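# Move yellow sponge from file-cabinet drawer into tote

## Task

Remove the yellow sponge from the lowest drawer of the short, slim file cabinet that has three drawers, and set it inside the tote so that no part of it sticks out past the tote's walls. When you finish, every drawer anywhere in the room must be closed all the way and the tote must stand upright. Each cabinet must stay roughly where it began. The robot must not topple or finish leaning, or the task fails. The result only counts if it holds without the robot pressing or holding anything in place.

## Robot and tools

Robot: a LeKiwi, which is a small three-omni-wheel base carrying one arm with five joints plus a gripper. The shoulder sits 0.07 m ahead of the base centre and 0.21 m up, and the hand can reach about 0.44 m from it. The sim keeps running between your replies, and the robot keeps obeying its last command while you think. Loose objects may occasionally get a brief push from outside.

Frames: the base frame has its origin on the floor at the wheel centre, with x forward, y left and z up. hand_pose is reported in this frame. It is the point on the fixed jaw tip that the moving jaw closes onto. The odometry frame is the base frame as it stood at scene start. base_odometry counts wheel rotation, so wheel slip shows up as motion. Heading is left-positive, from -3.142 to 3.142. Joint readings each carry a constant error of up to 2 degrees, so hand_pose may be off by around 26 mm.

execute_actions(actions, cameras): actions is a list holding one action or none. An empty list just reports state and images. An action may have "base", "joints" or both, and they start together.
- base takes exactly one key, and each is a relative offset from where the base last measured itself: translate_m (metres, -1 to 1, forward positive), sideways_m (metres, -1 to 1, left positive) or rotate_rad (radians, -3.2 to 3.2, left positive). The base moves at about 0.20 m/s and turns at about 1.0 rad/s.
- joints is one dictionary of absolute targets in radians, keyed by joint name. Completion tolerance is in brackets. shoulder_pan_rad ranges -1.919 to 1.919 (±0.02); 0 is straight ahead and positive swings to the robot's right. shoulder_lift_rad ranges -1.745 to 1.745 (±0.1); 0 leaves the upper arm almost vertical and positive tips it forward. elbow_flex_rad ranges -1.69 to 1.58 (±0.07); 0 keeps the forearm level when the lift is 0, and positive drops the hand. wrist_flex_rad ranges -1.658 to 1.658 (±0.03); 0 aligns the hand with the forearm, and positive aims the jaws downward. wrist_roll_rad ranges -2.743 to 2.841 (±0.02); positive turns counter-clockwise as seen from the forearm. gripper_rad ranges 0 to 1.919 (±0.02), where 0 is shut. Jaw tip gap is 0.04 m at 0.5, 0.08 m at 1.0 and 0.11 m fully open. With all arm joints at 0, the hand's z axis faces forward, its x axis faces the robot's right and its y axis faces down. The moving jaw opens toward the hand's negative y.
- Any joint or base motion you omit may still be driving toward its earlier target, and the status lines will not show it. Arm joints turn at 1.3 to 2.2 rad/s. One action lasts at most 15 s. Unknown keys or out-of-range numbers get the whole call rejected, and nothing moves.
- cameras chooses which images come back: "cam_front", "cam_wrist" or "all". Null or omitted means all, and [] means none. The "pictures" line gives the order of the images. The calibration lines give OpenCV intrinsics and a transform from the base frame to each camera. cam_wrist rides on the arm, so its pose inherits joint reading errors.

Result lines: base_status and joint_status report how each commanded motion ended. "done" means the target was reached; for the base it means the wheels turned the full amount, even if they slipped. "off_target" means the motion stopped short and may still be pushing. "time_out" means it stopped and now holds where it is. The robot never reports "contact_stop" and keeps pushing into obstacles. "joint command not followed", usually followed by a "cause:" line, means a safety check held back the arm targets, though a gripper target still runs. Affected joints read "not_followed" and may be retried automatically on later calls. When you see it, send fresh targets for all five arm joints. on_its_own lists things you did not command. If one result in a reply reports a stop, the later execute_actions, wait and finished_scene calls in that reply are skipped.

wait(seconds): seconds from 0 to 10. It commands nothing new and returns the same state and images as an empty action.
zoom_image(camera, region): camera is "cam_front" or "cam_wrist". region is [x0, y0, x1, y1] in pixels of that camera's latest full image, measured from the top-left corner, at most 504 by 504.
read_manual(section): returns only the URDF licence text ("licences"), and nothing moves.
finished_scene(scene): pass the number of the current scene, 1 or 2. It is final, so the goal must already be met and stable. Its result tells you whether the task succeeded and gives the next task. Replying without any tool call ends everything.

Gripping: close to just below the object's width. When the gripper reads "off_target", the jaws are resting on something; then command 0.2 rad below the reading to hold it firmly. "done" after closing suggests the jaws caught nothing. Avoid squeezing to 0 on an object. If any joint stays blocked for 2 s in total with its target 0.3 rad or more beyond its reading, it silently falls to 20% force. To restore it, command 0.1 rad back from its reading, away from the obstruction; for the gripper this means opening it and letting go.

Balance: the robot tips forward easily. When still, it can hold 0.15 kg with the hand at x = 0.25 m, but only 0.03 kg at 0.43 m. With shoulder_lift_rad at 1 or more, the limit is 0.04 kg at 0.25 m and nothing at 0.3 m or beyond. Pulling drawers, pressing down on floor or furniture, pushing up under shelves and large arm swings can all tip it over. Carry loads with the hand tucked close.

Heat: holding loads warms the motors. A MOTOR HOT line appears at 55 °C. At 70 °C an OVER-TEMPERATURE FAULT stops the arm, and overheated joints go limp until they cool. Affected keys show "limit_stop_at_motor_heat"; resend those targets afterwards.

Avoid dropping things, slamming drawers, hitting things hard, shoving cabinets out of place and knocking the tote over.

Each tool is called after "Request:" by a JSON object that holds its "op" and its "data".

## Session

Request:
{"op": "execute_actions", "data": {"actions": []}}

Scene clock: 0.00 s.
base_odometry: x=+0.000 y=+0.000 heading=+0.000 (m, m, rad; odometry frame)
base_status: not commanded
joint_positions: shoulder_pan_rad=+0.243 shoulder_lift_rad=-1.515 elbow_flex_rad=-0.308 wrist_flex_rad=+1.482 wrist_roll_rad=-1.495 gripper_rad=+1.920
joint_status: not commanded
hand_pose: x=+0.1003 y=-0.0003 z=+0.4256 quat_wxyz=(+0.809, +0.062, +0.574, -0.110) (m; base frame)
pictures: cam_front, cam_wrist
Images, in order (width x height): cam_front 644x476, cam_wrist 476x644.

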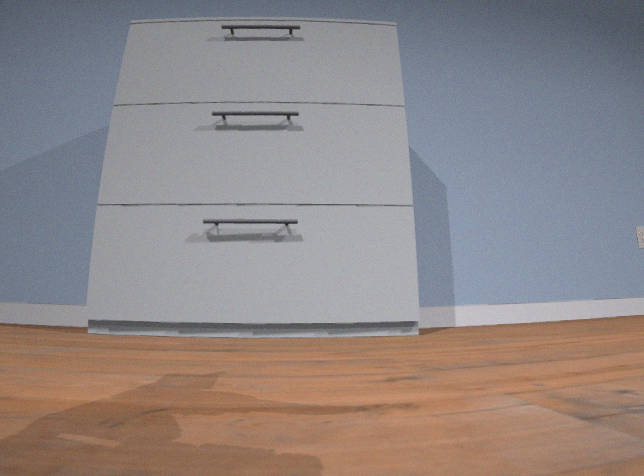

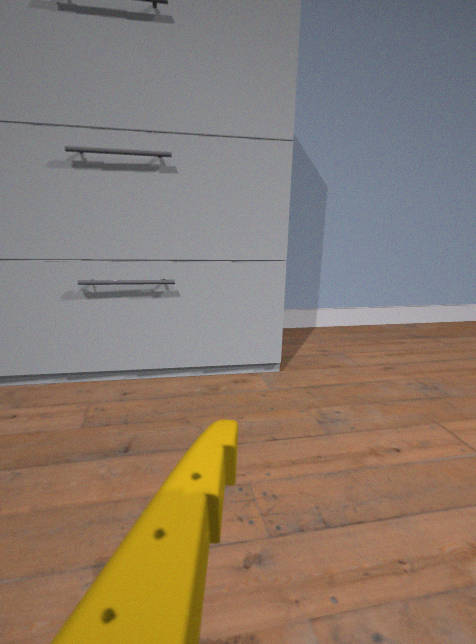

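Request:
{"op": "execute_actions", "data": {"actions": [{"base":{"rotate_rad":1.3},"joints":{"shoulder_pan_rad":0.0}}]}}

Request:
{"op": "execute_actions", "data": {"actions": [{"base":{"rotate_rad":1.3}}]}}

Request:
{"op": "execute_actions", "data": {"actions": [{"base":{"rotate_rad":1.3}}]}}

Request:
{"op": "execute_actions", "data": {"actions": [{"base":{"rotate_rad":1.3}}]}}

Scene clock: 7.30 s.
base_odometry: x=+0.000 y=+0.000 heading=+1.296 (m, m, rad; odometry frame)
base_status: done
joint_positions: shoulder_pan_rad=+0.007 shoulder_lift_rad=-1.515 elbow_flex_rad=-0.308 wrist_flex_rad=+1.482 wrist_roll_rad=-1.495 gripper_rad=+1.920
joint_status: all done
hand_pose: x=+0.0994 y=+0.0075 z=+0.4256 quat_wxyz=(+0.817, -0.006, +0.577, -0.014) (m; base frame)
pictures: cam_front, cam_wrist
camera_calibration (this result's frames):
cam_wrist: T_world_to_cam=[[0.0373662, -0.998769, 0.0326298, -0.00703018], [-0.227026, -0.0402833, -0.973055, 0.46042], [0.973172, 0.0289516, -0.228252, 0.0732928], [0, 0, 0, 1]] pos_world=[0.0334638, 0.00940379, 0.464973]
Images, in order (width x height): cam_front 644x476, cam_wrist 476x644.

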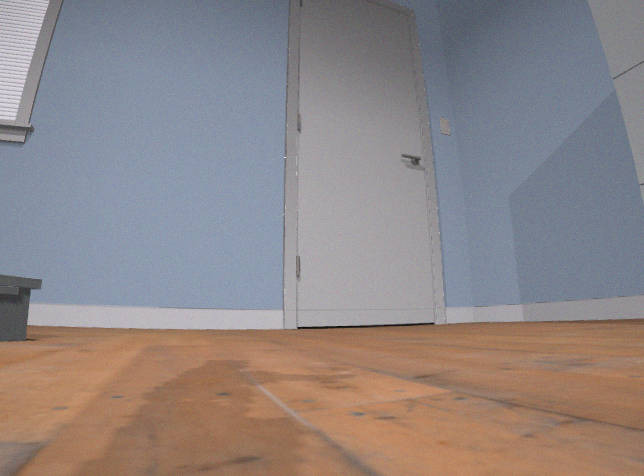

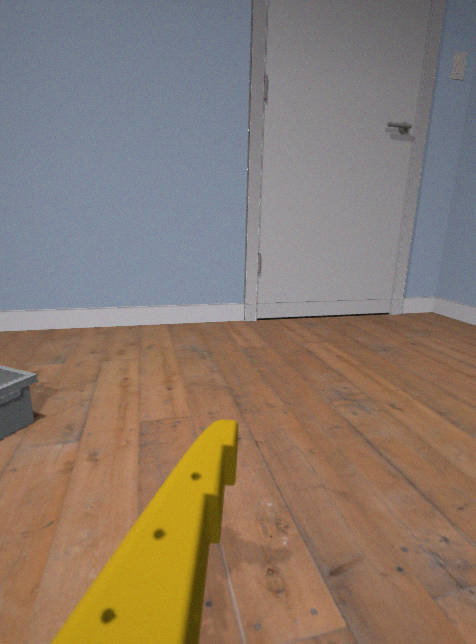

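Scene clock: 9.57 s.
base_odometry: x=+0.000 y=+0.000 heading=+2.592 (m, m, rad; odometry frame)
base_status: done
joint_positions: shoulder_pan_rad=+0.005 shoulder_lift_rad=-1.515 elbow_flex_rad=-0.308 wrist_flex_rad=+1.482 wrist_roll_rad=-1.495 gripper_rad=+1.920
joint_status: not commanded
hand_pose: x=+0.0994 y=+0.0076 z=+0.4256 quat_wxyz=(+0.817, -0.006, +0.577, -0.013) (m; base frame)
pictures: cam_front, cam_wrist
camera_calibration (this result's frames):
cam_wrist: T_world_to_cam=[[0.0388983, -0.99871, 0.0326298, -0.00713283], [-0.226964, -0.0406315, -0.973055, 0.460416], [0.973126, 0.0304444, -0.228252, 0.0732958], [0, 0, 0, 1]] pos_world=[0.0334494, 0.00935234, 0.464973]
Images, in order (width x height): cam_front 644x476, cam_wrist 476x644.

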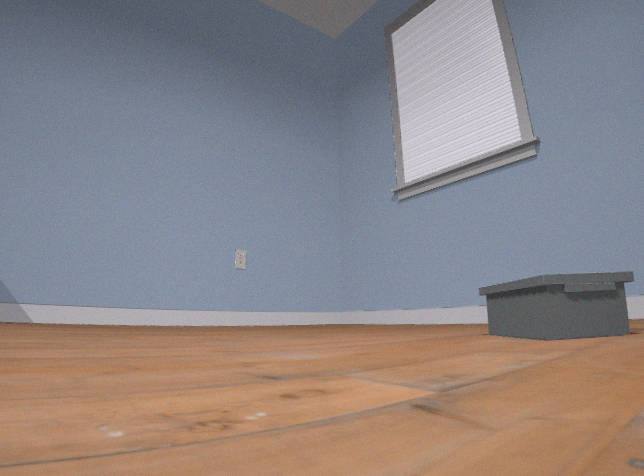

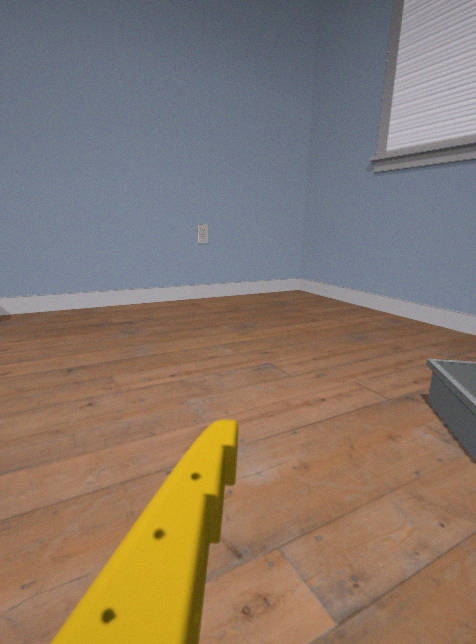

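Scene clock: 11.83 s.
base_odometry: x=+0.000 y=+0.000 heading=-2.395 (m, m, rad; odometry frame)
base_status: done
joint_positions: shoulder_pan_rad=+0.005 shoulder_lift_rad=-1.515 elbow_flex_rad=-0.308 wrist_flex_rad=+1.482 wrist_roll_rad=-1.495 gripper_rad=+1.920
joint_status: not commanded
hand_pose: x=+0.0994 y=+0.0076 z=+0.4256 quat_wxyz=(+0.817, -0.006, +0.577, -0.013) (m; base frame)
pictures: cam_front, cam_wrist
camera_calibration (this result's frames):
cam_wrist: T_world_to_cam=[[0.0388983, -0.99871, 0.0326298, -0.00713283], [-0.226964, -0.0406315, -0.973055, 0.460416], [0.973126, 0.0304444, -0.228252, 0.0732958], [0, 0, 0, 1]] pos_world=[0.0334494, 0.00935234, 0.464973]
Images, in order (width x height): cam_front 644x476, cam_wrist 476x644.

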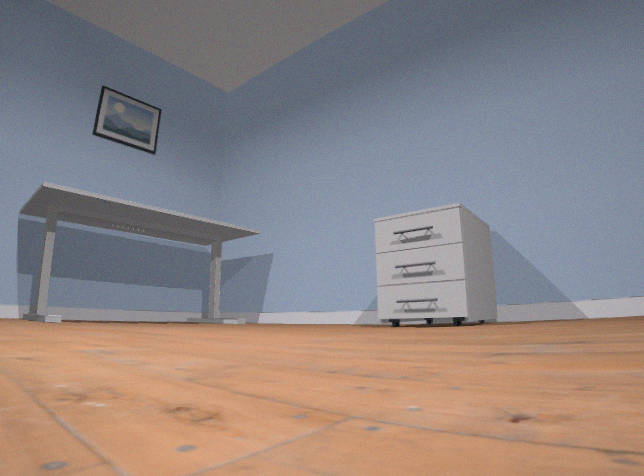

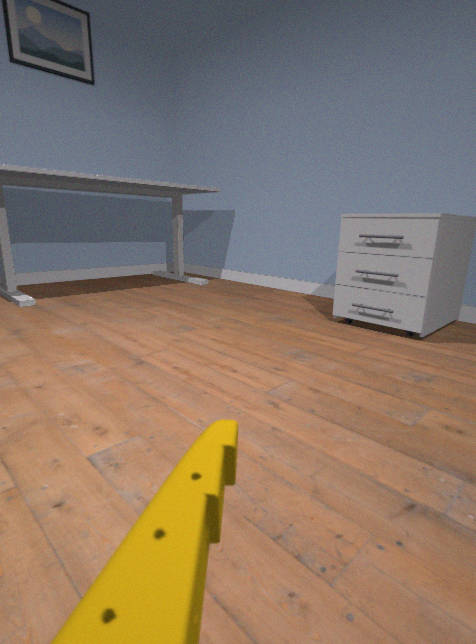

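Scene clock: 14.10 s.
base_odometry: x=+0.000 y=+0.000 heading=-1.098 (m, m, rad; odometry frame)
base_status: done
joint_positions: shoulder_pan_rad=+0.005 shoulder_lift_rad=-1.515 elbow_flex_rad=-0.308 wrist_flex_rad=+1.482 wrist_roll_rad=-1.495 gripper_rad=+1.920
joint_status: not commanded
hand_pose: x=+0.0994 y=+0.0076 z=+0.4256 quat_wxyz=(+0.817, -0.006, +0.577, -0.013) (m; base frame)
pictures: cam_front, cam_wrist
camera_calibration (this result's frames):
cam_wrist: T_world_to_cam=[[0.0388983, -0.99871, 0.0326298, -0.00713283], [-0.226964, -0.0406315, -0.973055, 0.460416], [0.973126, 0.0304444, -0.228252, 0.0732958], [0, 0, 0, 1]] pos_world=[0.0334494, 0.00935234, 0.464973]
Images, in order (width x height): cam_front 644x476, cam_wrist 476x644.

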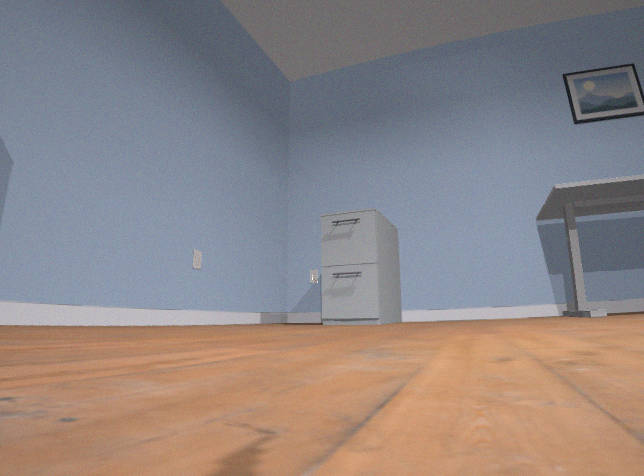

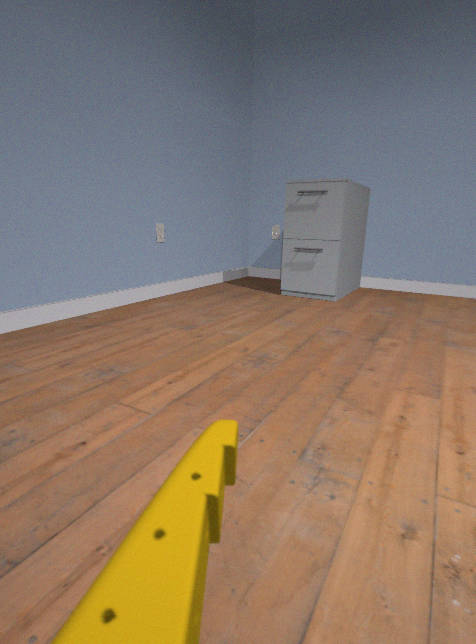

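Request:
{"op": "execute_actions", "data": {"actions": [{"base":{"rotate_rad":-1.3}}], "cameras": []}}

Request:
{"op": "execute_actions", "data": {"actions": [{"base":{"translate_m":0.95}}], "cameras": []}}

Request:
{"op": "execute_actions", "data": {"actions": [{"base":{"rotate_rad":-0.72}}]}}

Scene clock: 19.97 s.
base_odometry: x=+0.000 y=+0.000 heading=-2.395 (m, m, rad; odometry frame)
base_status: done
joint_positions: shoulder_pan_rad=+0.005 shoulder_lift_rad=-1.515 elbow_flex_rad=-0.308 wrist_flex_rad=+1.482 wrist_roll_rad=-1.495 gripper_rad=+1.920
joint_status: not commanded
hand_pose: x=+0.0994 y=+0.0076 z=+0.4256 quat_wxyz=(+0.817, -0.006, +0.577, -0.013) (m; base frame)
pictures: none
No camera images: the call's "cameras" was empty. Leave "cameras" out to get every camera's image.

Scene clock: 25.70 s.
base_odometry: x=-0.697 y=-0.645 heading=-2.395 (m, m, rad; odometry frame)
base_status: done
joint_positions: shoulder_pan_rad=+0.005 shoulder_lift_rad=-1.515 elbow_flex_rad=-0.308 wrist_flex_rad=+1.482 wrist_roll_rad=-1.495 gripper_rad=+1.920
joint_status: not commanded
hand_pose: x=+0.0994 y=+0.0076 z=+0.4256 quat_wxyz=(+0.817, -0.006, +0.577, -0.013) (m; base frame)
pictures: none
No camera images: the call's "cameras" was empty. Leave "cameras" out to get every camera's image.

Scene clock: 27.40 s.
base_odometry: x=-0.697 y=-0.645 heading=-3.111 (m, m, rad; odometry frame)
base_status: done
joint_positions: shoulder_pan_rad=+0.005 shoulder_lift_rad=-1.515 elbow_flex_rad=-0.308 wrist_flex_rad=+1.482 wrist_roll_rad=-1.495 gripper_rad=+1.920
joint_status: not commanded
hand_pose: x=+0.0994 y=+0.0076 z=+0.4256 quat_wxyz=(+0.817, -0.006, +0.577, -0.013) (m; base frame)
pictures: cam_front, cam_wrist
camera_calibration (this result's frames):
cam_wrist: T_world_to_cam=[[0.0388983, -0.99871, 0.0326298, -0.00713283], [-0.226964, -0.0406315, -0.973055, 0.460416], [0.973126, 0.0304444, -0.228252, 0.0732958], [0, 0, 0, 1]] pos_world=[0.0334494, 0.00935234, 0.464973]
Images, in order (width x height): cam_front 644x476, cam_wrist 476x644.

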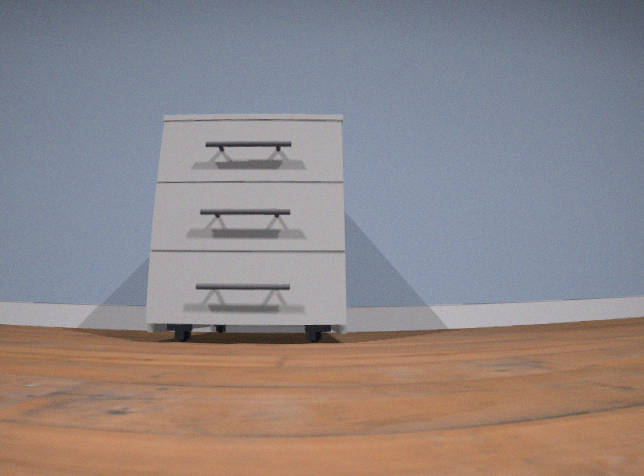

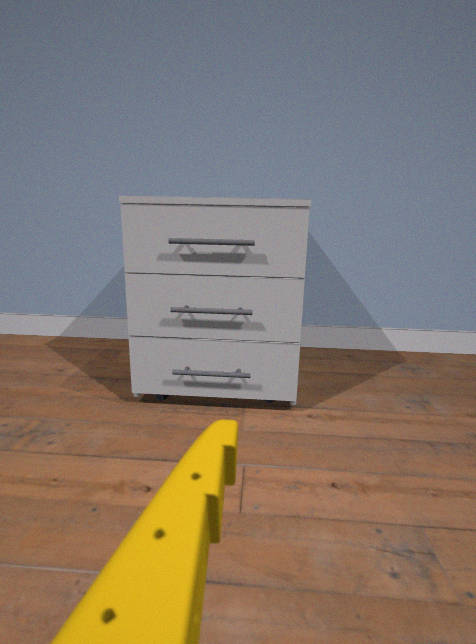

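Request:
{"op": "execute_actions", "data": {"actions": [{"base":{"sideways_m":0.13},"joints":{"shoulder_lift_rad":-0.6,"elbow_flex_rad":1.0,"wrist_flex_rad":0,"wrist_roll_rad":0,"gripper_rad":0.8}}], "cameras": []}}

Request:
{"op": "execute_actions", "data": {"actions": [{"base":{"translate_m":0.4},"joints":{"shoulder_lift_rad":0,"elbow_flex_rad":1.2,"wrist_flex_rad":-0.6}}]}}

Scene clock: 36.87 s.
base_odometry: x=-0.693 y=-0.774 heading=-3.113 (m, m, rad; odometry frame)
base_status: done
joint_positions: shoulder_pan_rad=+0.005 shoulder_lift_rad=-0.599 elbow_flex_rad=+1.002 wrist_flex_rad=+0.014 wrist_roll_rad=-0.011 gripper_rad=+0.812
joint_status: all done
hand_pose: x=+0.3267 y=-0.0012 z=+0.1972 quat_wxyz=(+0.396, -0.573, +0.612, -0.375) (m; base frame)
pictures: none
No camera images: the call's "cameras" was empty. Leave "cameras" out to get every camera's image.

Scene clock: 39.83 s.
base_odometry: x=-1.093 y=-0.786 heading=-3.113 (m, m, rad; odometry frame)
base_status: done
joint_positions: shoulder_pan_rad=+0.005 shoulder_lift_rad=+0.002 elbow_flex_rad=+1.200 wrist_flex_rad=-0.585 wrist_roll_rad=-0.011 gripper_rad=+0.812
joint_status: all done
hand_pose: x=+0.3054 y=-0.0011 z=+0.0981 quat_wxyz=(+0.333, -0.607, +0.648, -0.316) (m; base frame)
pictures: cam_front, cam_wrist
camera_calibration (this result's frames):
cam_wrist: T_world_to_cam=[[0.618522, -0.0742299, 0.782254, -0.262693], [-0.461899, -0.839713, 0.285538, 0.135511], [0.635673, -0.537934, -0.553667, -0.0673272], [0, 0, 0, 1]] pos_world=[0.267872, 0.0580728, 0.129523]
Images, in order (width x height): cam_front 644x476, cam_wrist 476x644.

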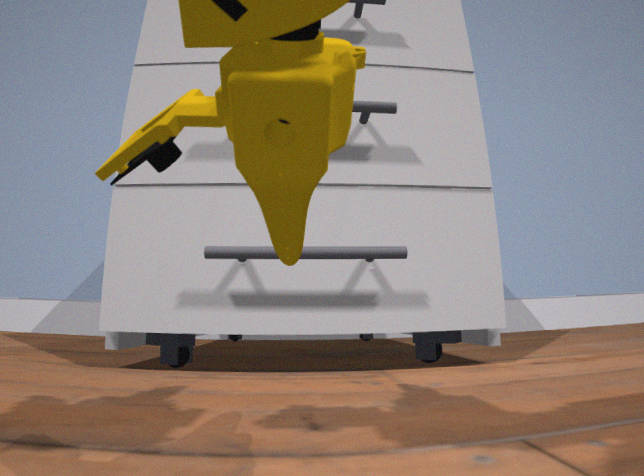

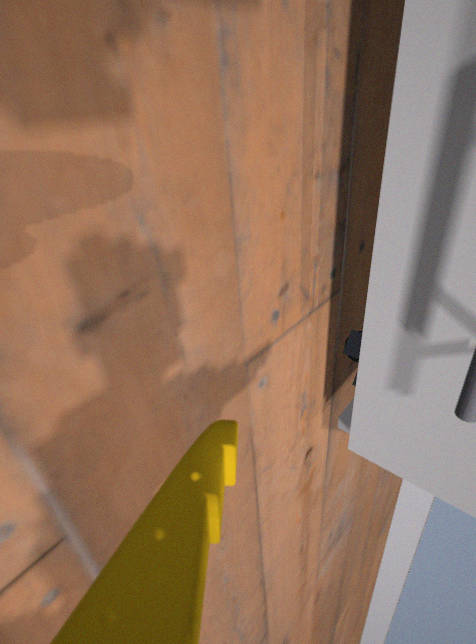

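Request:
{"op": "execute_actions", "data": {"actions": [{"base":{"translate_m":0.11},"joints":{"shoulder_lift_rad":0.3,"elbow_flex_rad":1.2,"wrist_flex_rad":-1.14,"gripper_rad":0.6}}]}}

Scene clock: 50.20 s.
base_odometry: x=-1.202 y=-0.789 heading=-3.113 (m, m, rad; odometry frame)
base_status: done
joint_positions: shoulder_pan_rad=+0.005 shoulder_lift_rad=+0.301 elbow_flex_rad=+1.200 wrist_flex_rad=-1.125 wrist_roll_rad=-0.011 gripper_rad=+0.612
joint_status: all done
hand_pose: x=+0.3185 y=-0.0012 z=+0.1076 quat_wxyz=(+0.409, -0.565, +0.603, -0.387) (m; base frame)
pictures: cam_front, cam_wrist
camera_calibration (this result's frames):
cam_wrist: T_world_to_cam=[[0.414084, -0.07321, 0.90729, -0.22649], [-0.516793, -0.839439, 0.168128, 0.168895], [0.749305, -0.538501, -0.385433, -0.12471], [0, 0, 0, 1]] pos_world=[0.274515, 0.0580396, 0.129029]
Images, in order (width x height): cam_front 644x476, cam_wrist 476x644.

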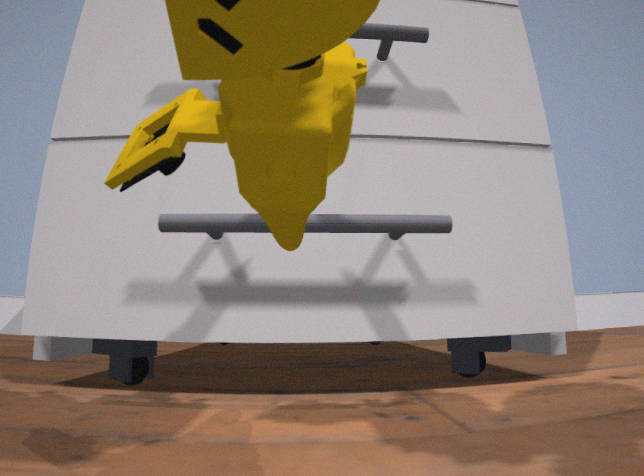

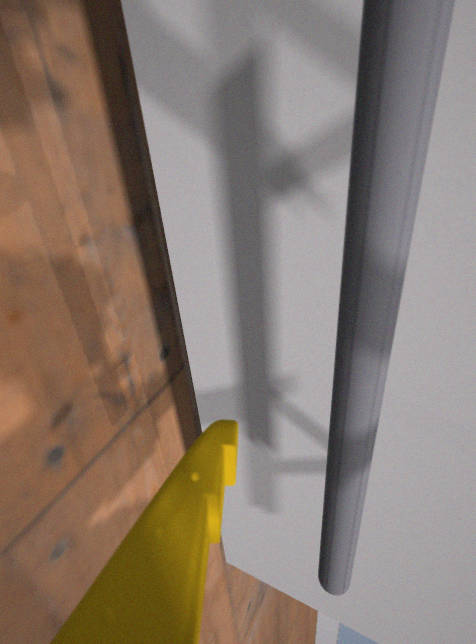

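Request:
{"op": "execute_actions", "data": {"actions": [{"base":{"translate_m":0.035}}]}}

Request:
{"op": "execute_actions", "data": {"actions": [{"joints":{"gripper_rad":0.1}}]}}

Scene clock: 53.30 s.
base_odometry: x=-1.237 y=-0.790 heading=-3.113 (m, m, rad; odometry frame)
base_status: done
joint_positions: shoulder_pan_rad=+0.005 shoulder_lift_rad=+0.301 elbow_flex_rad=+1.200 wrist_flex_rad=-1.125 wrist_roll_rad=-0.011 gripper_rad=+0.612
joint_status: not commanded
hand_pose: x=+0.3185 y=-0.0012 z=+0.1076 quat_wxyz=(+0.409, -0.565, +0.603, -0.387) (m; base frame)
pictures: cam_front, cam_wrist
camera_calibration (this result's frames):
cam_wrist: T_world_to_cam=[[0.414084, -0.07321, 0.90729, -0.22649], [-0.516793, -0.839439, 0.168128, 0.168895], [0.749305, -0.538501, -0.385433, -0.12471], [0, 0, 0, 1]] pos_world=[0.274515, 0.0580396, 0.129029]
Images, in order (width x height): cam_front 644x476, cam_wrist 476x644.

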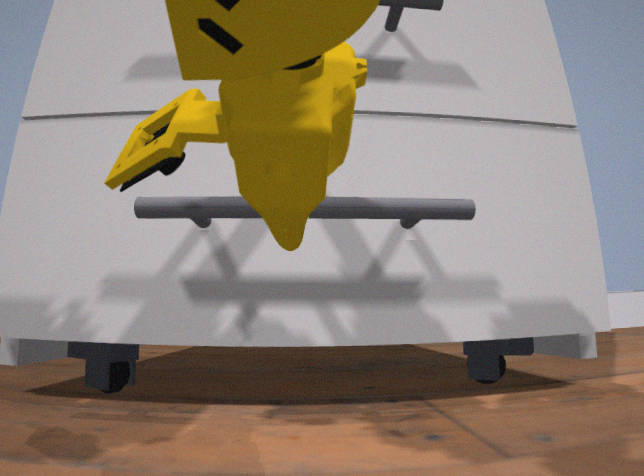

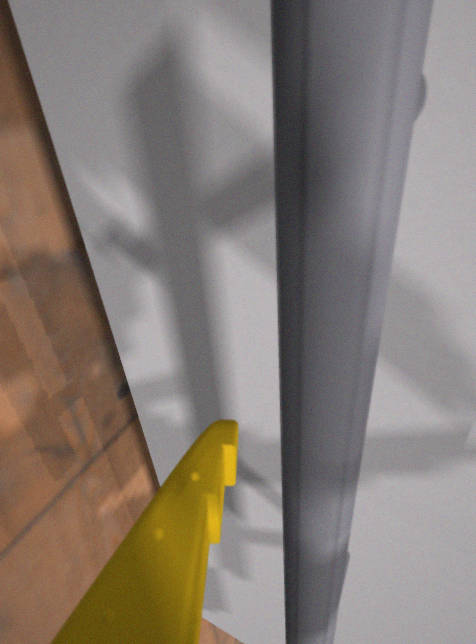

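Scene clock: 54.20 s.
base_odometry: x=-1.237 y=-0.790 heading=-3.113 (m, m, rad; odometry frame)
base_status: not commanded
joint_positions: shoulder_pan_rad=+0.005 shoulder_lift_rad=+0.300 elbow_flex_rad=+1.196 wrist_flex_rad=-1.144 wrist_roll_rad=-0.010 gripper_rad=+0.126
joint_status: gripper_rad off_target (ended at +0.126, target +0.100)
hand_pose: x=+0.3207 y=-0.0012 z=+0.1114 quat_wxyz=(+0.416, -0.561, +0.598, -0.394) (m; base frame)
pictures: cam_front, cam_wrist
camera_calibration (this result's frames):
cam_wrist: T_world_to_cam=[[0.391739, -0.0715704, 0.917289, -0.224814], [-0.520321, -0.839469, 0.15671, 0.171805], [0.75882, -0.538674, -0.366092, -0.130154], [0, 0, 0, 1]] pos_world=[0.276225, 0.0580246, 0.131648]
Images, in order (width x height): cam_front 644x476, cam_wrist 476x644.

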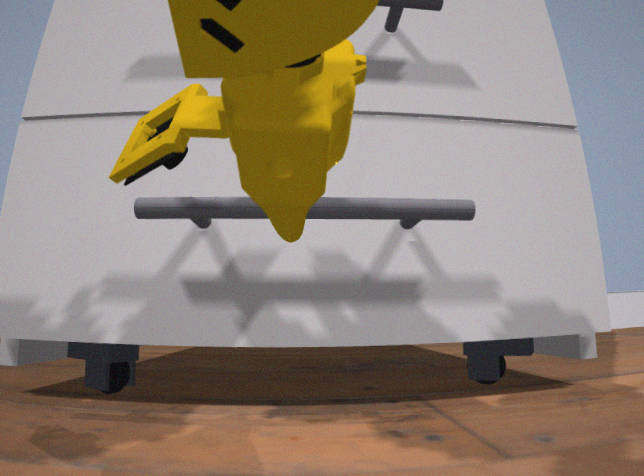

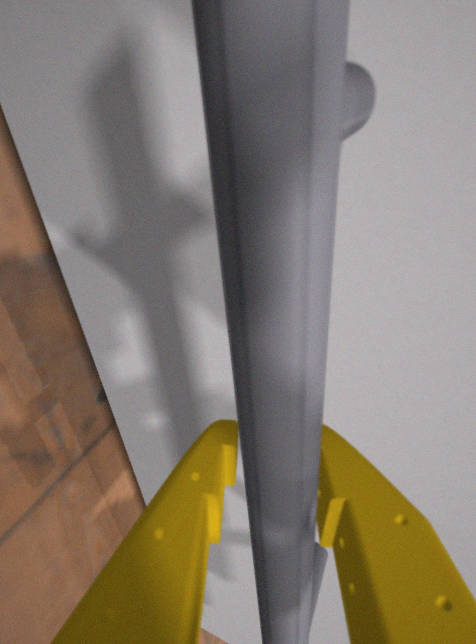

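Request:
{"op": "execute_actions", "data": {"actions": [{"joints":{"gripper_rad":0.0,"wrist_flex_rad":-1.17}}], "cameras": []}}

Request:
{"op": "execute_actions", "data": {"actions": [{"base":{"translate_m":-0.05}}]}}

Scene clock: 62.03 s.
base_odometry: x=-1.237 y=-0.790 heading=-3.113 (m, m, rad; odometry frame)
base_status: not commanded
joint_positions: shoulder_pan_rad=+0.005 shoulder_lift_rad=+0.300 elbow_flex_rad=+1.194 wrist_flex_rad=-1.171 wrist_roll_rad=-0.007 gripper_rad=+0.068
joint_status: gripper_rad off_target (ended at +0.068, target +0.000); the others done
hand_pose: x=+0.3227 y=-0.0012 z=+0.1157 quat_wxyz=(+0.424, -0.556, +0.591, -0.403) (m; base frame)
pictures: none
No camera images: the call's "cameras" was empty. Leave "cameras" out to get every camera's image.

Scene clock: 63.23 s.
base_odometry: x=-1.187 y=-0.788 heading=-3.113 (m, m, rad; odometry frame)
base_status: done
joint_positions: shoulder_pan_rad=+0.005 shoulder_lift_rad=+0.303 elbow_flex_rad=+1.196 wrist_flex_rad=-1.170 wrist_roll_rad=-0.005 gripper_rad=+0.064
joint_status: not commanded
hand_pose: x=+0.3220 y=-0.0013 z=+0.1146 quat_wxyz=(+0.421, -0.558, +0.592, -0.401) (m; base frame)
pictures: cam_front, cam_wrist
camera_calibration (this result's frames):
cam_wrist: T_world_to_cam=[[0.370653, -0.0668799, 0.92636, -0.222494], [-0.52254, -0.83959, 0.148462, 0.173603], [0.767834, -0.539088, -0.346144, -0.135181], [0, 0, 0, 1]] pos_world=[0.276978, 0.0580004, 0.133544]
Images, in order (width x height): cam_front 644x476, cam_wrist 476x644.

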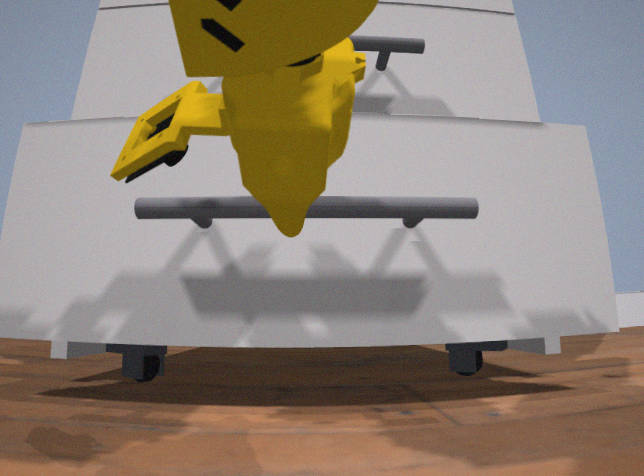

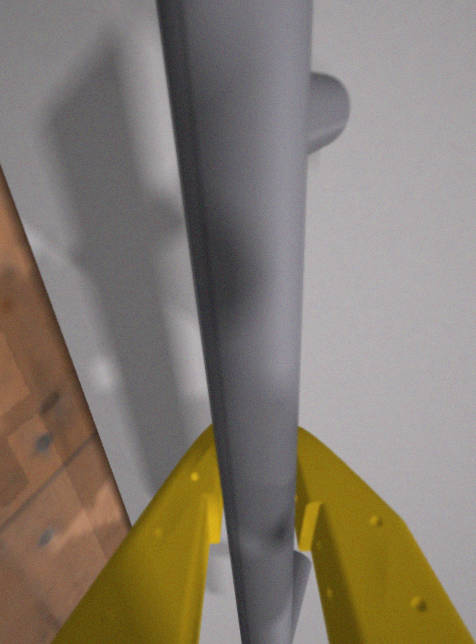

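Works. Pull further, release, look inside.

Request:
{"op": "execute_actions", "data": {"actions": [{"base":{"translate_m":-0.2}}], "cameras": ["cam_front"]}}

Request:
{"op": "execute_actions", "data": {"actions": [{"joints":{"gripper_rad":0.6,"wrist_flex_rad":-1.13}}], "cameras": []}}

Request:
{"op": "execute_actions", "data": {"actions": [{"base":{"translate_m":-0.07}}], "cameras": []}}

Request:
{"op": "execute_actions", "data": {"actions": [{"joints":{"shoulder_lift_rad":-0.5,"elbow_flex_rad":0.6,"wrist_flex_rad":-0.2}}], "cameras": []}}

Request:
{"op": "execute_actions", "data": {"actions": [{"base":{"translate_m":0.2},"joints":{"shoulder_lift_rad":-0.2,"elbow_flex_rad":-0.8,"wrist_flex_rad":1.5,"wrist_roll_rad":-1.52,"gripper_rad":1.0}}]}}

Scene clock: 70.33 s.
base_odometry: x=-0.987 y=-0.783 heading=-3.113 (m, m, rad; odometry frame)
base_status: done
joint_positions: shoulder_pan_rad=+0.002 shoulder_lift_rad=+0.301 elbow_flex_rad=+1.194 wrist_flex_rad=-1.171 wrist_roll_rad=-0.005 gripper_rad=+0.064
joint_status: not commanded
hand_pose: x=+0.3226 y=-0.0005 z=+0.1154 quat_wxyz=(+0.423, -0.558, +0.590, -0.402) (m; base frame)
pictures: cam_front
Images, in order (width x height): cam_front 644x476.

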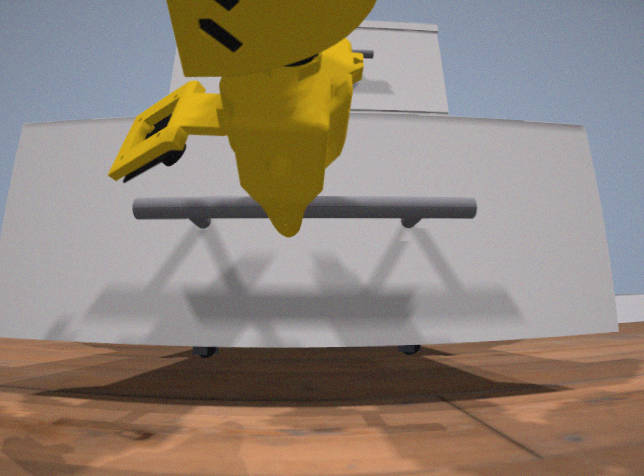

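Scene clock: 71.20 s.
base_odometry: x=-0.987 y=-0.783 heading=-3.113 (m, m, rad; odometry frame)
base_status: not commanded
joint_positions: shoulder_pan_rad=+0.002 shoulder_lift_rad=+0.301 elbow_flex_rad=+1.199 wrist_flex_rad=-1.130 wrist_roll_rad=-0.005 gripper_rad=+0.586
joint_status: all done
hand_pose: x=+0.3191 y=-0.0005 z=+0.1085 quat_wxyz=(+0.410, -0.567, +0.600, -0.389) (m; base frame)
pictures: none
No camera images: the call's "cameras" was empty. Leave "cameras" out to get every camera's image.

Scene clock: 72.47 s.
base_odometry: x=-0.918 y=-0.781 heading=-3.113 (m, m, rad; odometry frame)
base_status: done
joint_positions: shoulder_pan_rad=+0.002 shoulder_lift_rad=+0.301 elbow_flex_rad=+1.199 wrist_flex_rad=-1.130 wrist_roll_rad=-0.005 gripper_rad=+0.588
joint_status: not commanded
hand_pose: x=+0.3191 y=-0.0005 z=+0.1085 quat_wxyz=(+0.410, -0.567, +0.600, -0.389) (m; base frame)
pictures: none
No camera images: the call's "cameras" was empty. Leave "cameras" out to get every camera's image.

Scene clock: 73.73 s.
base_odometry: x=-0.918 y=-0.781 heading=-3.113 (m, m, rad; odometry frame)
base_status: not commanded
joint_positions: shoulder_pan_rad=+0.002 shoulder_lift_rad=-0.458 elbow_flex_rad=+0.637 wrist_flex_rad=-0.202 wrist_roll_rad=-0.005 gripper_rad=+0.588
joint_status: all done
hand_pose: x=+0.3671 y=-0.0006 z=+0.2991 quat_wxyz=(+0.519, -0.480, +0.508, -0.492) (m; base frame)
pictures: none
No camera images: the call's "cameras" was empty. Leave "cameras" out to get every camera's image.

Scene clock: 75.70 s.
base_odometry: x=-1.117 y=-0.786 heading=-3.113 (m, m, rad; odometry frame)
base_status: done
joint_positions: shoulder_pan_rad=+0.002 shoulder_lift_rad=-0.191 elbow_flex_rad=-0.768 wrist_flex_rad=+1.499 wrist_roll_rad=-1.509 gripper_rad=+0.988
joint_status: all done
hand_pose: x=+0.3142 y=+0.0072 z=+0.3553 quat_wxyz=(+0.493, -0.005, +0.870, -0.004) (m; base frame)
pictures: cam_front, cam_wrist
camera_calibration (this result's frames):
cam_wrist: T_world_to_cam=[[0.0440919, -0.998718, -0.02488, 0.00530088], [-0.894987, -0.0284219, -0.445185, 0.462987], [0.443907, 0.0418963, -0.895093, 0.251367], [0, 0, 0, 1]] pos_world=[0.30255, 0.00792169, 0.431244]
Images, in order (width x height): cam_front 644x476, cam_wrist 476x644.

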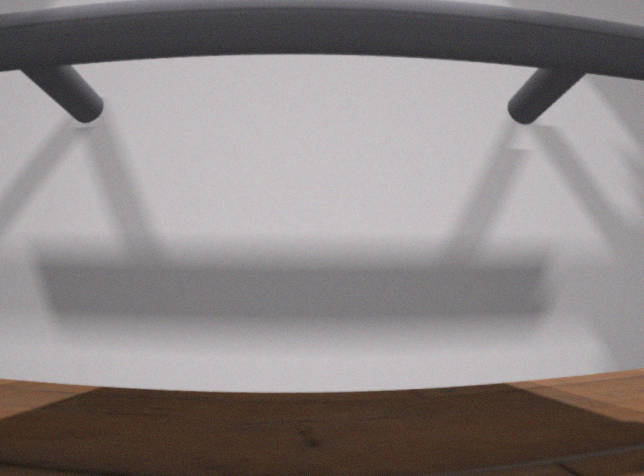

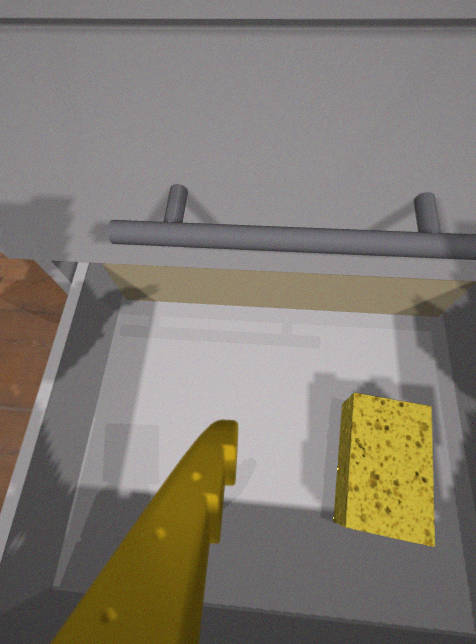

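Request:
{"op": "execute_actions", "data": {"actions": [{"base":{"sideways_m":-0.06},"joints":{"shoulder_lift_rad":0.2,"elbow_flex_rad":-0.5,"wrist_flex_rad":1.5,"gripper_rad":1.1}}], "cameras": []}}

Request:
{"op": "execute_actions", "data": {"actions": [{"base":{"translate_m":0.03},"joints":{"shoulder_lift_rad":0.25,"elbow_flex_rad":-0.1,"wrist_flex_rad":1.35}}]}}

Scene clock: 87.83 s.
base_odometry: x=-1.119 y=-0.727 heading=-3.111 (m, m, rad; odometry frame)
base_status: done
joint_positions: shoulder_pan_rad=+0.002 shoulder_lift_rad=+0.214 elbow_flex_rad=-0.496 wrist_flex_rad=+1.499 wrist_roll_rad=-1.509 gripper_rad=+1.088
joint_status: all done
hand_pose: x=+0.3321 y=+0.0072 z=+0.2049 quat_wxyz=(+0.176, -0.006, +0.984, -0.001) (m; base frame)
pictures: none
No camera images: the call's "cameras" was empty. Leave "cameras" out to get every camera's image.

Scene clock: 88.77 s.
base_odometry: x=-1.149 y=-0.728 heading=-3.111 (m, m, rad; odometry frame)
base_status: done
joint_positions: shoulder_pan_rad=+0.002 shoulder_lift_rad=+0.261 elbow_flex_rad=-0.099 wrist_flex_rad=+1.357 wrist_roll_rad=-1.509 gripper_rad=+1.088
joint_status: all done
hand_pose: x=+0.2955 y=+0.0073 z=+0.1334 quat_wxyz=(+0.026, -0.006, +1.000, +0.000) (m; base frame)
pictures: cam_front, cam_wrist
camera_calibration (this result's frames):
cam_wrist: T_world_to_cam=[[0.00311643, -0.998639, -0.0520635, 0.016376], [-0.868931, -0.028472, 0.494113, 0.214436], [-0.494923, 0.0436998, -0.867837, 0.334841], [0, 0, 0, 1]] pos_world=[0.352, 0.0078267, 0.185484]
Images, in order (width x height): cam_front 644x476, cam_wrist 476x644.

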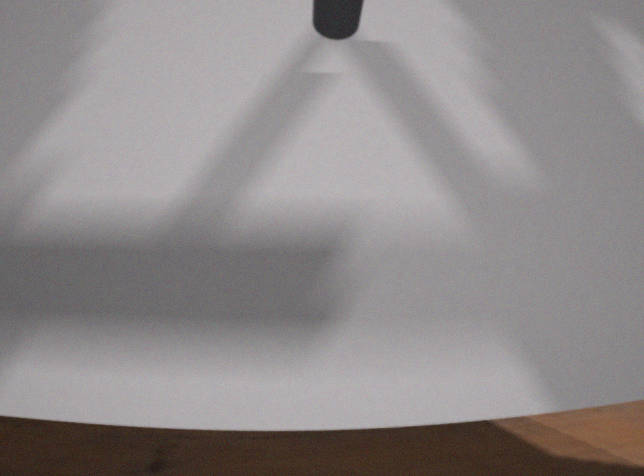

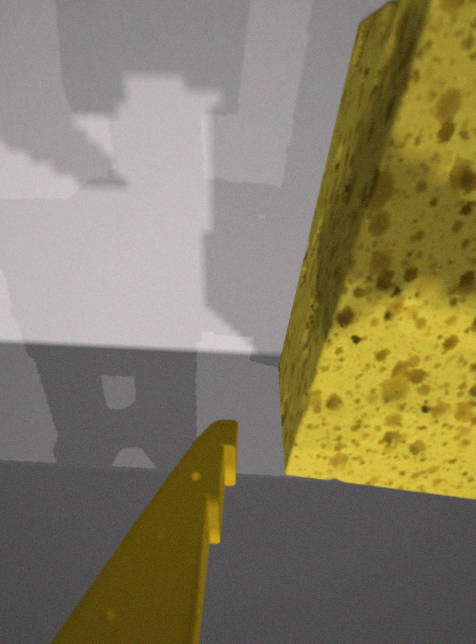

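Request:
{"op": "execute_actions", "data": {"actions": [{"joints":{"shoulder_pan_rad":0.08,"wrist_roll_rad":-1.62,"gripper_rad":1.05}}], "cameras": []}}

Request:
{"op": "execute_actions", "data": {"actions": [{"joints":{"shoulder_lift_rad":0.44,"elbow_flex_rad":0.0,"wrist_flex_rad":1.04}}], "cameras": ["cam_wrist"]}}

Scene clock: 95.60 s.
base_odometry: x=-1.149 y=-0.728 heading=-3.111 (m, m, rad; odometry frame)
base_status: not commanded
joint_positions: shoulder_pan_rad=+0.074 shoulder_lift_rad=+0.261 elbow_flex_rad=-0.099 wrist_flex_rad=+1.357 wrist_roll_rad=-1.608 gripper_rad=+1.062
joint_status: all done
hand_pose: x=+0.2962 y=-0.0093 z=+0.1335 quat_wxyz=(+0.026, +0.080, +0.996, +0.000) (m; base frame)
pictures: none
No camera images: the call's "cameras" was empty. Leave "cameras" out to get every camera's image.

Scene clock: 96.50 s.
base_odometry: x=-1.149 y=-0.728 heading=-3.111 (m, m, rad; odometry frame)
base_status: not commanded
joint_positions: shoulder_pan_rad=+0.077 shoulder_lift_rad=+0.453 elbow_flex_rad=+0.001 wrist_flex_rad=+1.048 wrist_roll_rad=-1.608 gripper_rad=+1.062
joint_status: all done
hand_pose: x=+0.3067 y=-0.0108 z=+0.0833 quat_wxyz=(+0.034, +0.082, +0.996, +0.000) (m; base frame)
pictures: cam_wrist
camera_calibration (this result's frames):
cam_wrist: T_world_to_cam=[[-0.169535, -0.983768, -0.0588034, 0.0493751], [-0.869163, 0.121125, 0.479463, 0.251367], [-0.464558, 0.132395, -0.87559, 0.289968], [0, 0, 0, 1]] pos_world=[0.361557, -0.0202636, 0.136275]
Images, in order (width x height): cam_wrist 476x644.

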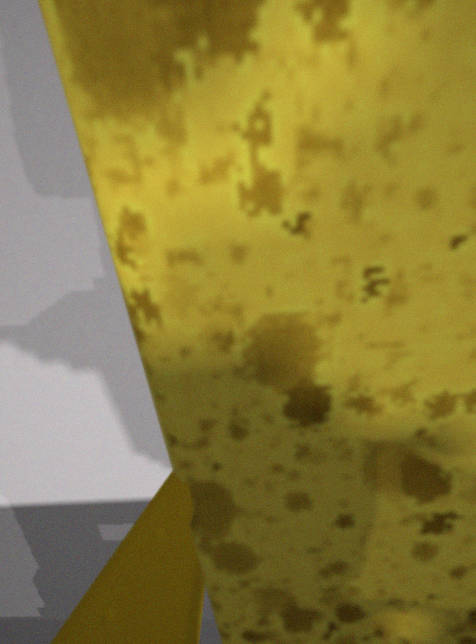

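Over-rotated; roll back a bit, lower slightly, close.

Request:
{"op": "execute_actions", "data": {"actions": [{"joints":{"wrist_roll_rad":-1.5,"elbow_flex_rad":0.08,"wrist_flex_rad":0.97}}], "cameras": ["cam_wrist"]}}

Request:
{"op": "execute_actions", "data": {"actions": [{"joints":{"gripper_rad":0.72}}], "cameras": ["cam_wrist"]}}

Scene clock: 100.90 s.
base_odometry: x=-1.149 y=-0.728 heading=-3.111 (m, m, rad; odometry frame)
base_status: not commanded
joint_positions: shoulder_pan_rad=+0.080 shoulder_lift_rad=+0.442 elbow_flex_rad=+0.065 wrist_flex_rad=+0.982 wrist_roll_rad=-1.516 gripper_rad=+1.062
joint_status: all done
hand_pose: x=+0.3039 y=-0.0113 z=+0.0776 quat_wxyz=(+0.040, +0.037, +0.998, -0.002) (m; base frame)
pictures: cam_wrist
camera_calibration (this result's frames):
cam_wrist: T_world_to_cam=[[-0.0810386, -0.995327, -0.0525148, 0.0205539], [-0.882172, 0.0471034, 0.468566, 0.255635], [-0.463903, 0.084299, -0.881866, 0.283501], [0, 0, 0, 1]] pos_world=[0.358696, -0.0154822, 0.131307]
Images, in order (width x height): cam_wrist 476x644.

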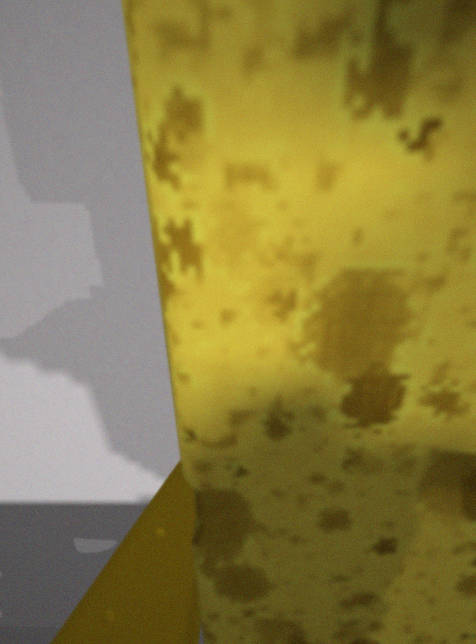

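Scene clock: 101.60 s.
base_odometry: x=-1.149 y=-0.728 heading=-3.111 (m, m, rad; odometry frame)
base_status: not commanded
joint_positions: shoulder_pan_rad=+0.083 shoulder_lift_rad=+0.427 elbow_flex_rad=+0.065 wrist_flex_rad=+0.982 wrist_roll_rad=-1.509 gripper_rad=+0.895
joint_status: gripper_rad off_target (ended at +0.895, target +0.720)
hand_pose: x=+0.3058 y=-0.0122 z=+0.0808 quat_wxyz=(+0.048, +0.035, +0.998, -0.002) (m; base frame)
pictures: cam_wrist
camera_calibration (this result's frames):
cam_wrist: T_world_to_cam=[[-0.0756924, -0.995785, -0.0517881, 0.0182894], [-0.889414, 0.0439444, 0.454984, 0.259125], [-0.450791, 0.0805, -0.888992, 0.283775], [0, 0, 0, 1]] pos_world=[0.359777, -0.0160186, 0.135323]
Images, in order (width x height): cam_wrist 476x644.

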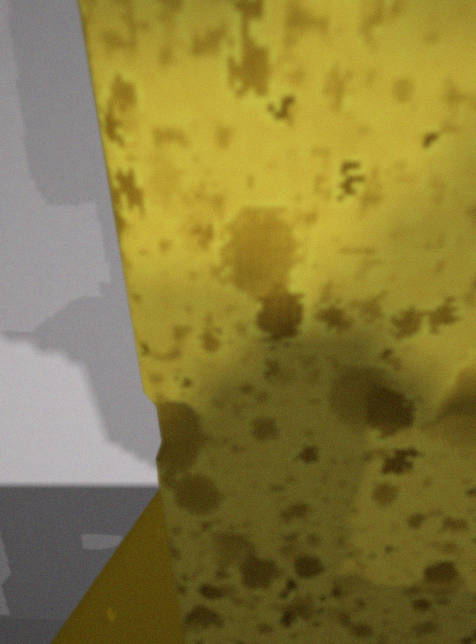

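Request:
{"op": "execute_actions", "data": {"actions": [{"joints":{"shoulder_pan_rad":0.05,"shoulder_lift_rad":0.3,"elbow_flex_rad":-0.3,"wrist_flex_rad":1.45,"gripper_rad":0.7}}], "cameras": ["cam_wrist"]}}

Request:
{"op": "execute_actions", "data": {"actions": [{"joints":{"shoulder_lift_rad":0.25,"elbow_flex_rad":-0.95,"wrist_flex_rad":1.65}}]}}

Scene clock: 105.43 s.
base_odometry: x=-1.149 y=-0.728 heading=-3.111 (m, m, rad; odometry frame)
base_status: not commanded
joint_positions: shoulder_pan_rad=+0.056 shoulder_lift_rad=+0.356 elbow_flex_rad=-0.265 wrist_flex_rad=+1.443 wrist_roll_rad=-1.509 gripper_rad=+0.847
joint_status: gripper_rad off_target (ended at +0.847, target +0.700); the others done
hand_pose: x=+0.3033 y=-0.0054 z=+0.1370 quat_wxyz=(+0.018, +0.021, +1.000, -0.001) (m; base frame)
pictures: cam_wrist
camera_calibration (this result's frames):
cam_wrist: T_world_to_cam=[[-0.0512765, -0.997323, -0.0521346, 0.0203669], [-0.861538, 0.017772, 0.507383, 0.21528], [-0.505098, 0.0709328, -0.860142, 0.344563], [0, 0, 0, 1]] pos_world=[0.360555, -0.00795438, 0.188206]
Images, in order (width x height): cam_wrist 476x644.

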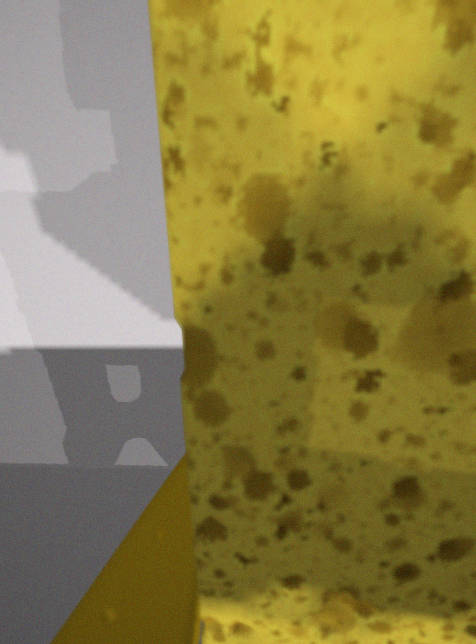

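Scene clock: 106.40 s.
base_odometry: x=-1.148 y=-0.728 heading=-3.111 (m, m, rad; odometry frame)
base_status: not commanded
joint_positions: shoulder_pan_rad=+0.056 shoulder_lift_rad=+0.321 elbow_flex_rad=-0.838 wrist_flex_rad=+1.679 wrist_roll_rad=-1.507 gripper_rad=+0.844
joint_status: elbow_flex_rad off_target (ended at -0.839, target -0.950); the others done
hand_pose: x=+0.3378 y=-0.0073 z=+0.2307 quat_wxyz=(+0.203, +0.020, +0.979, -0.007) (m; base frame)
pictures: cam_front, cam_wrist
camera_calibration (this result's frames):
cam_wrist: T_world_to_cam=[[-0.0312062, -0.998435, -0.0464022, 0.0169951], [-0.987012, 0.0234632, 0.158924, 0.320257], [-0.157587, 0.0507589, -0.9862, 0.354233], [0, 0, 0, 1]] pos_world=[0.372451, -0.00852631, 0.299237]
Images, in order (width x height): cam_front 644x476, cam_wrist 476x644.

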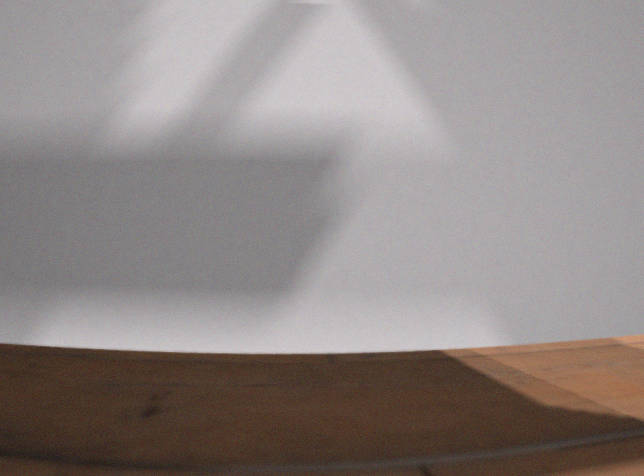

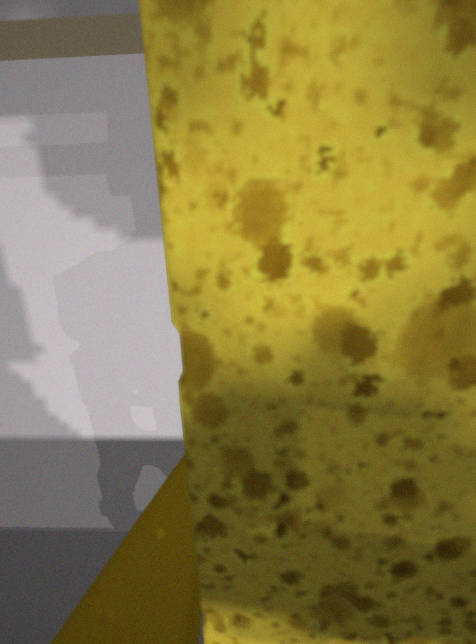

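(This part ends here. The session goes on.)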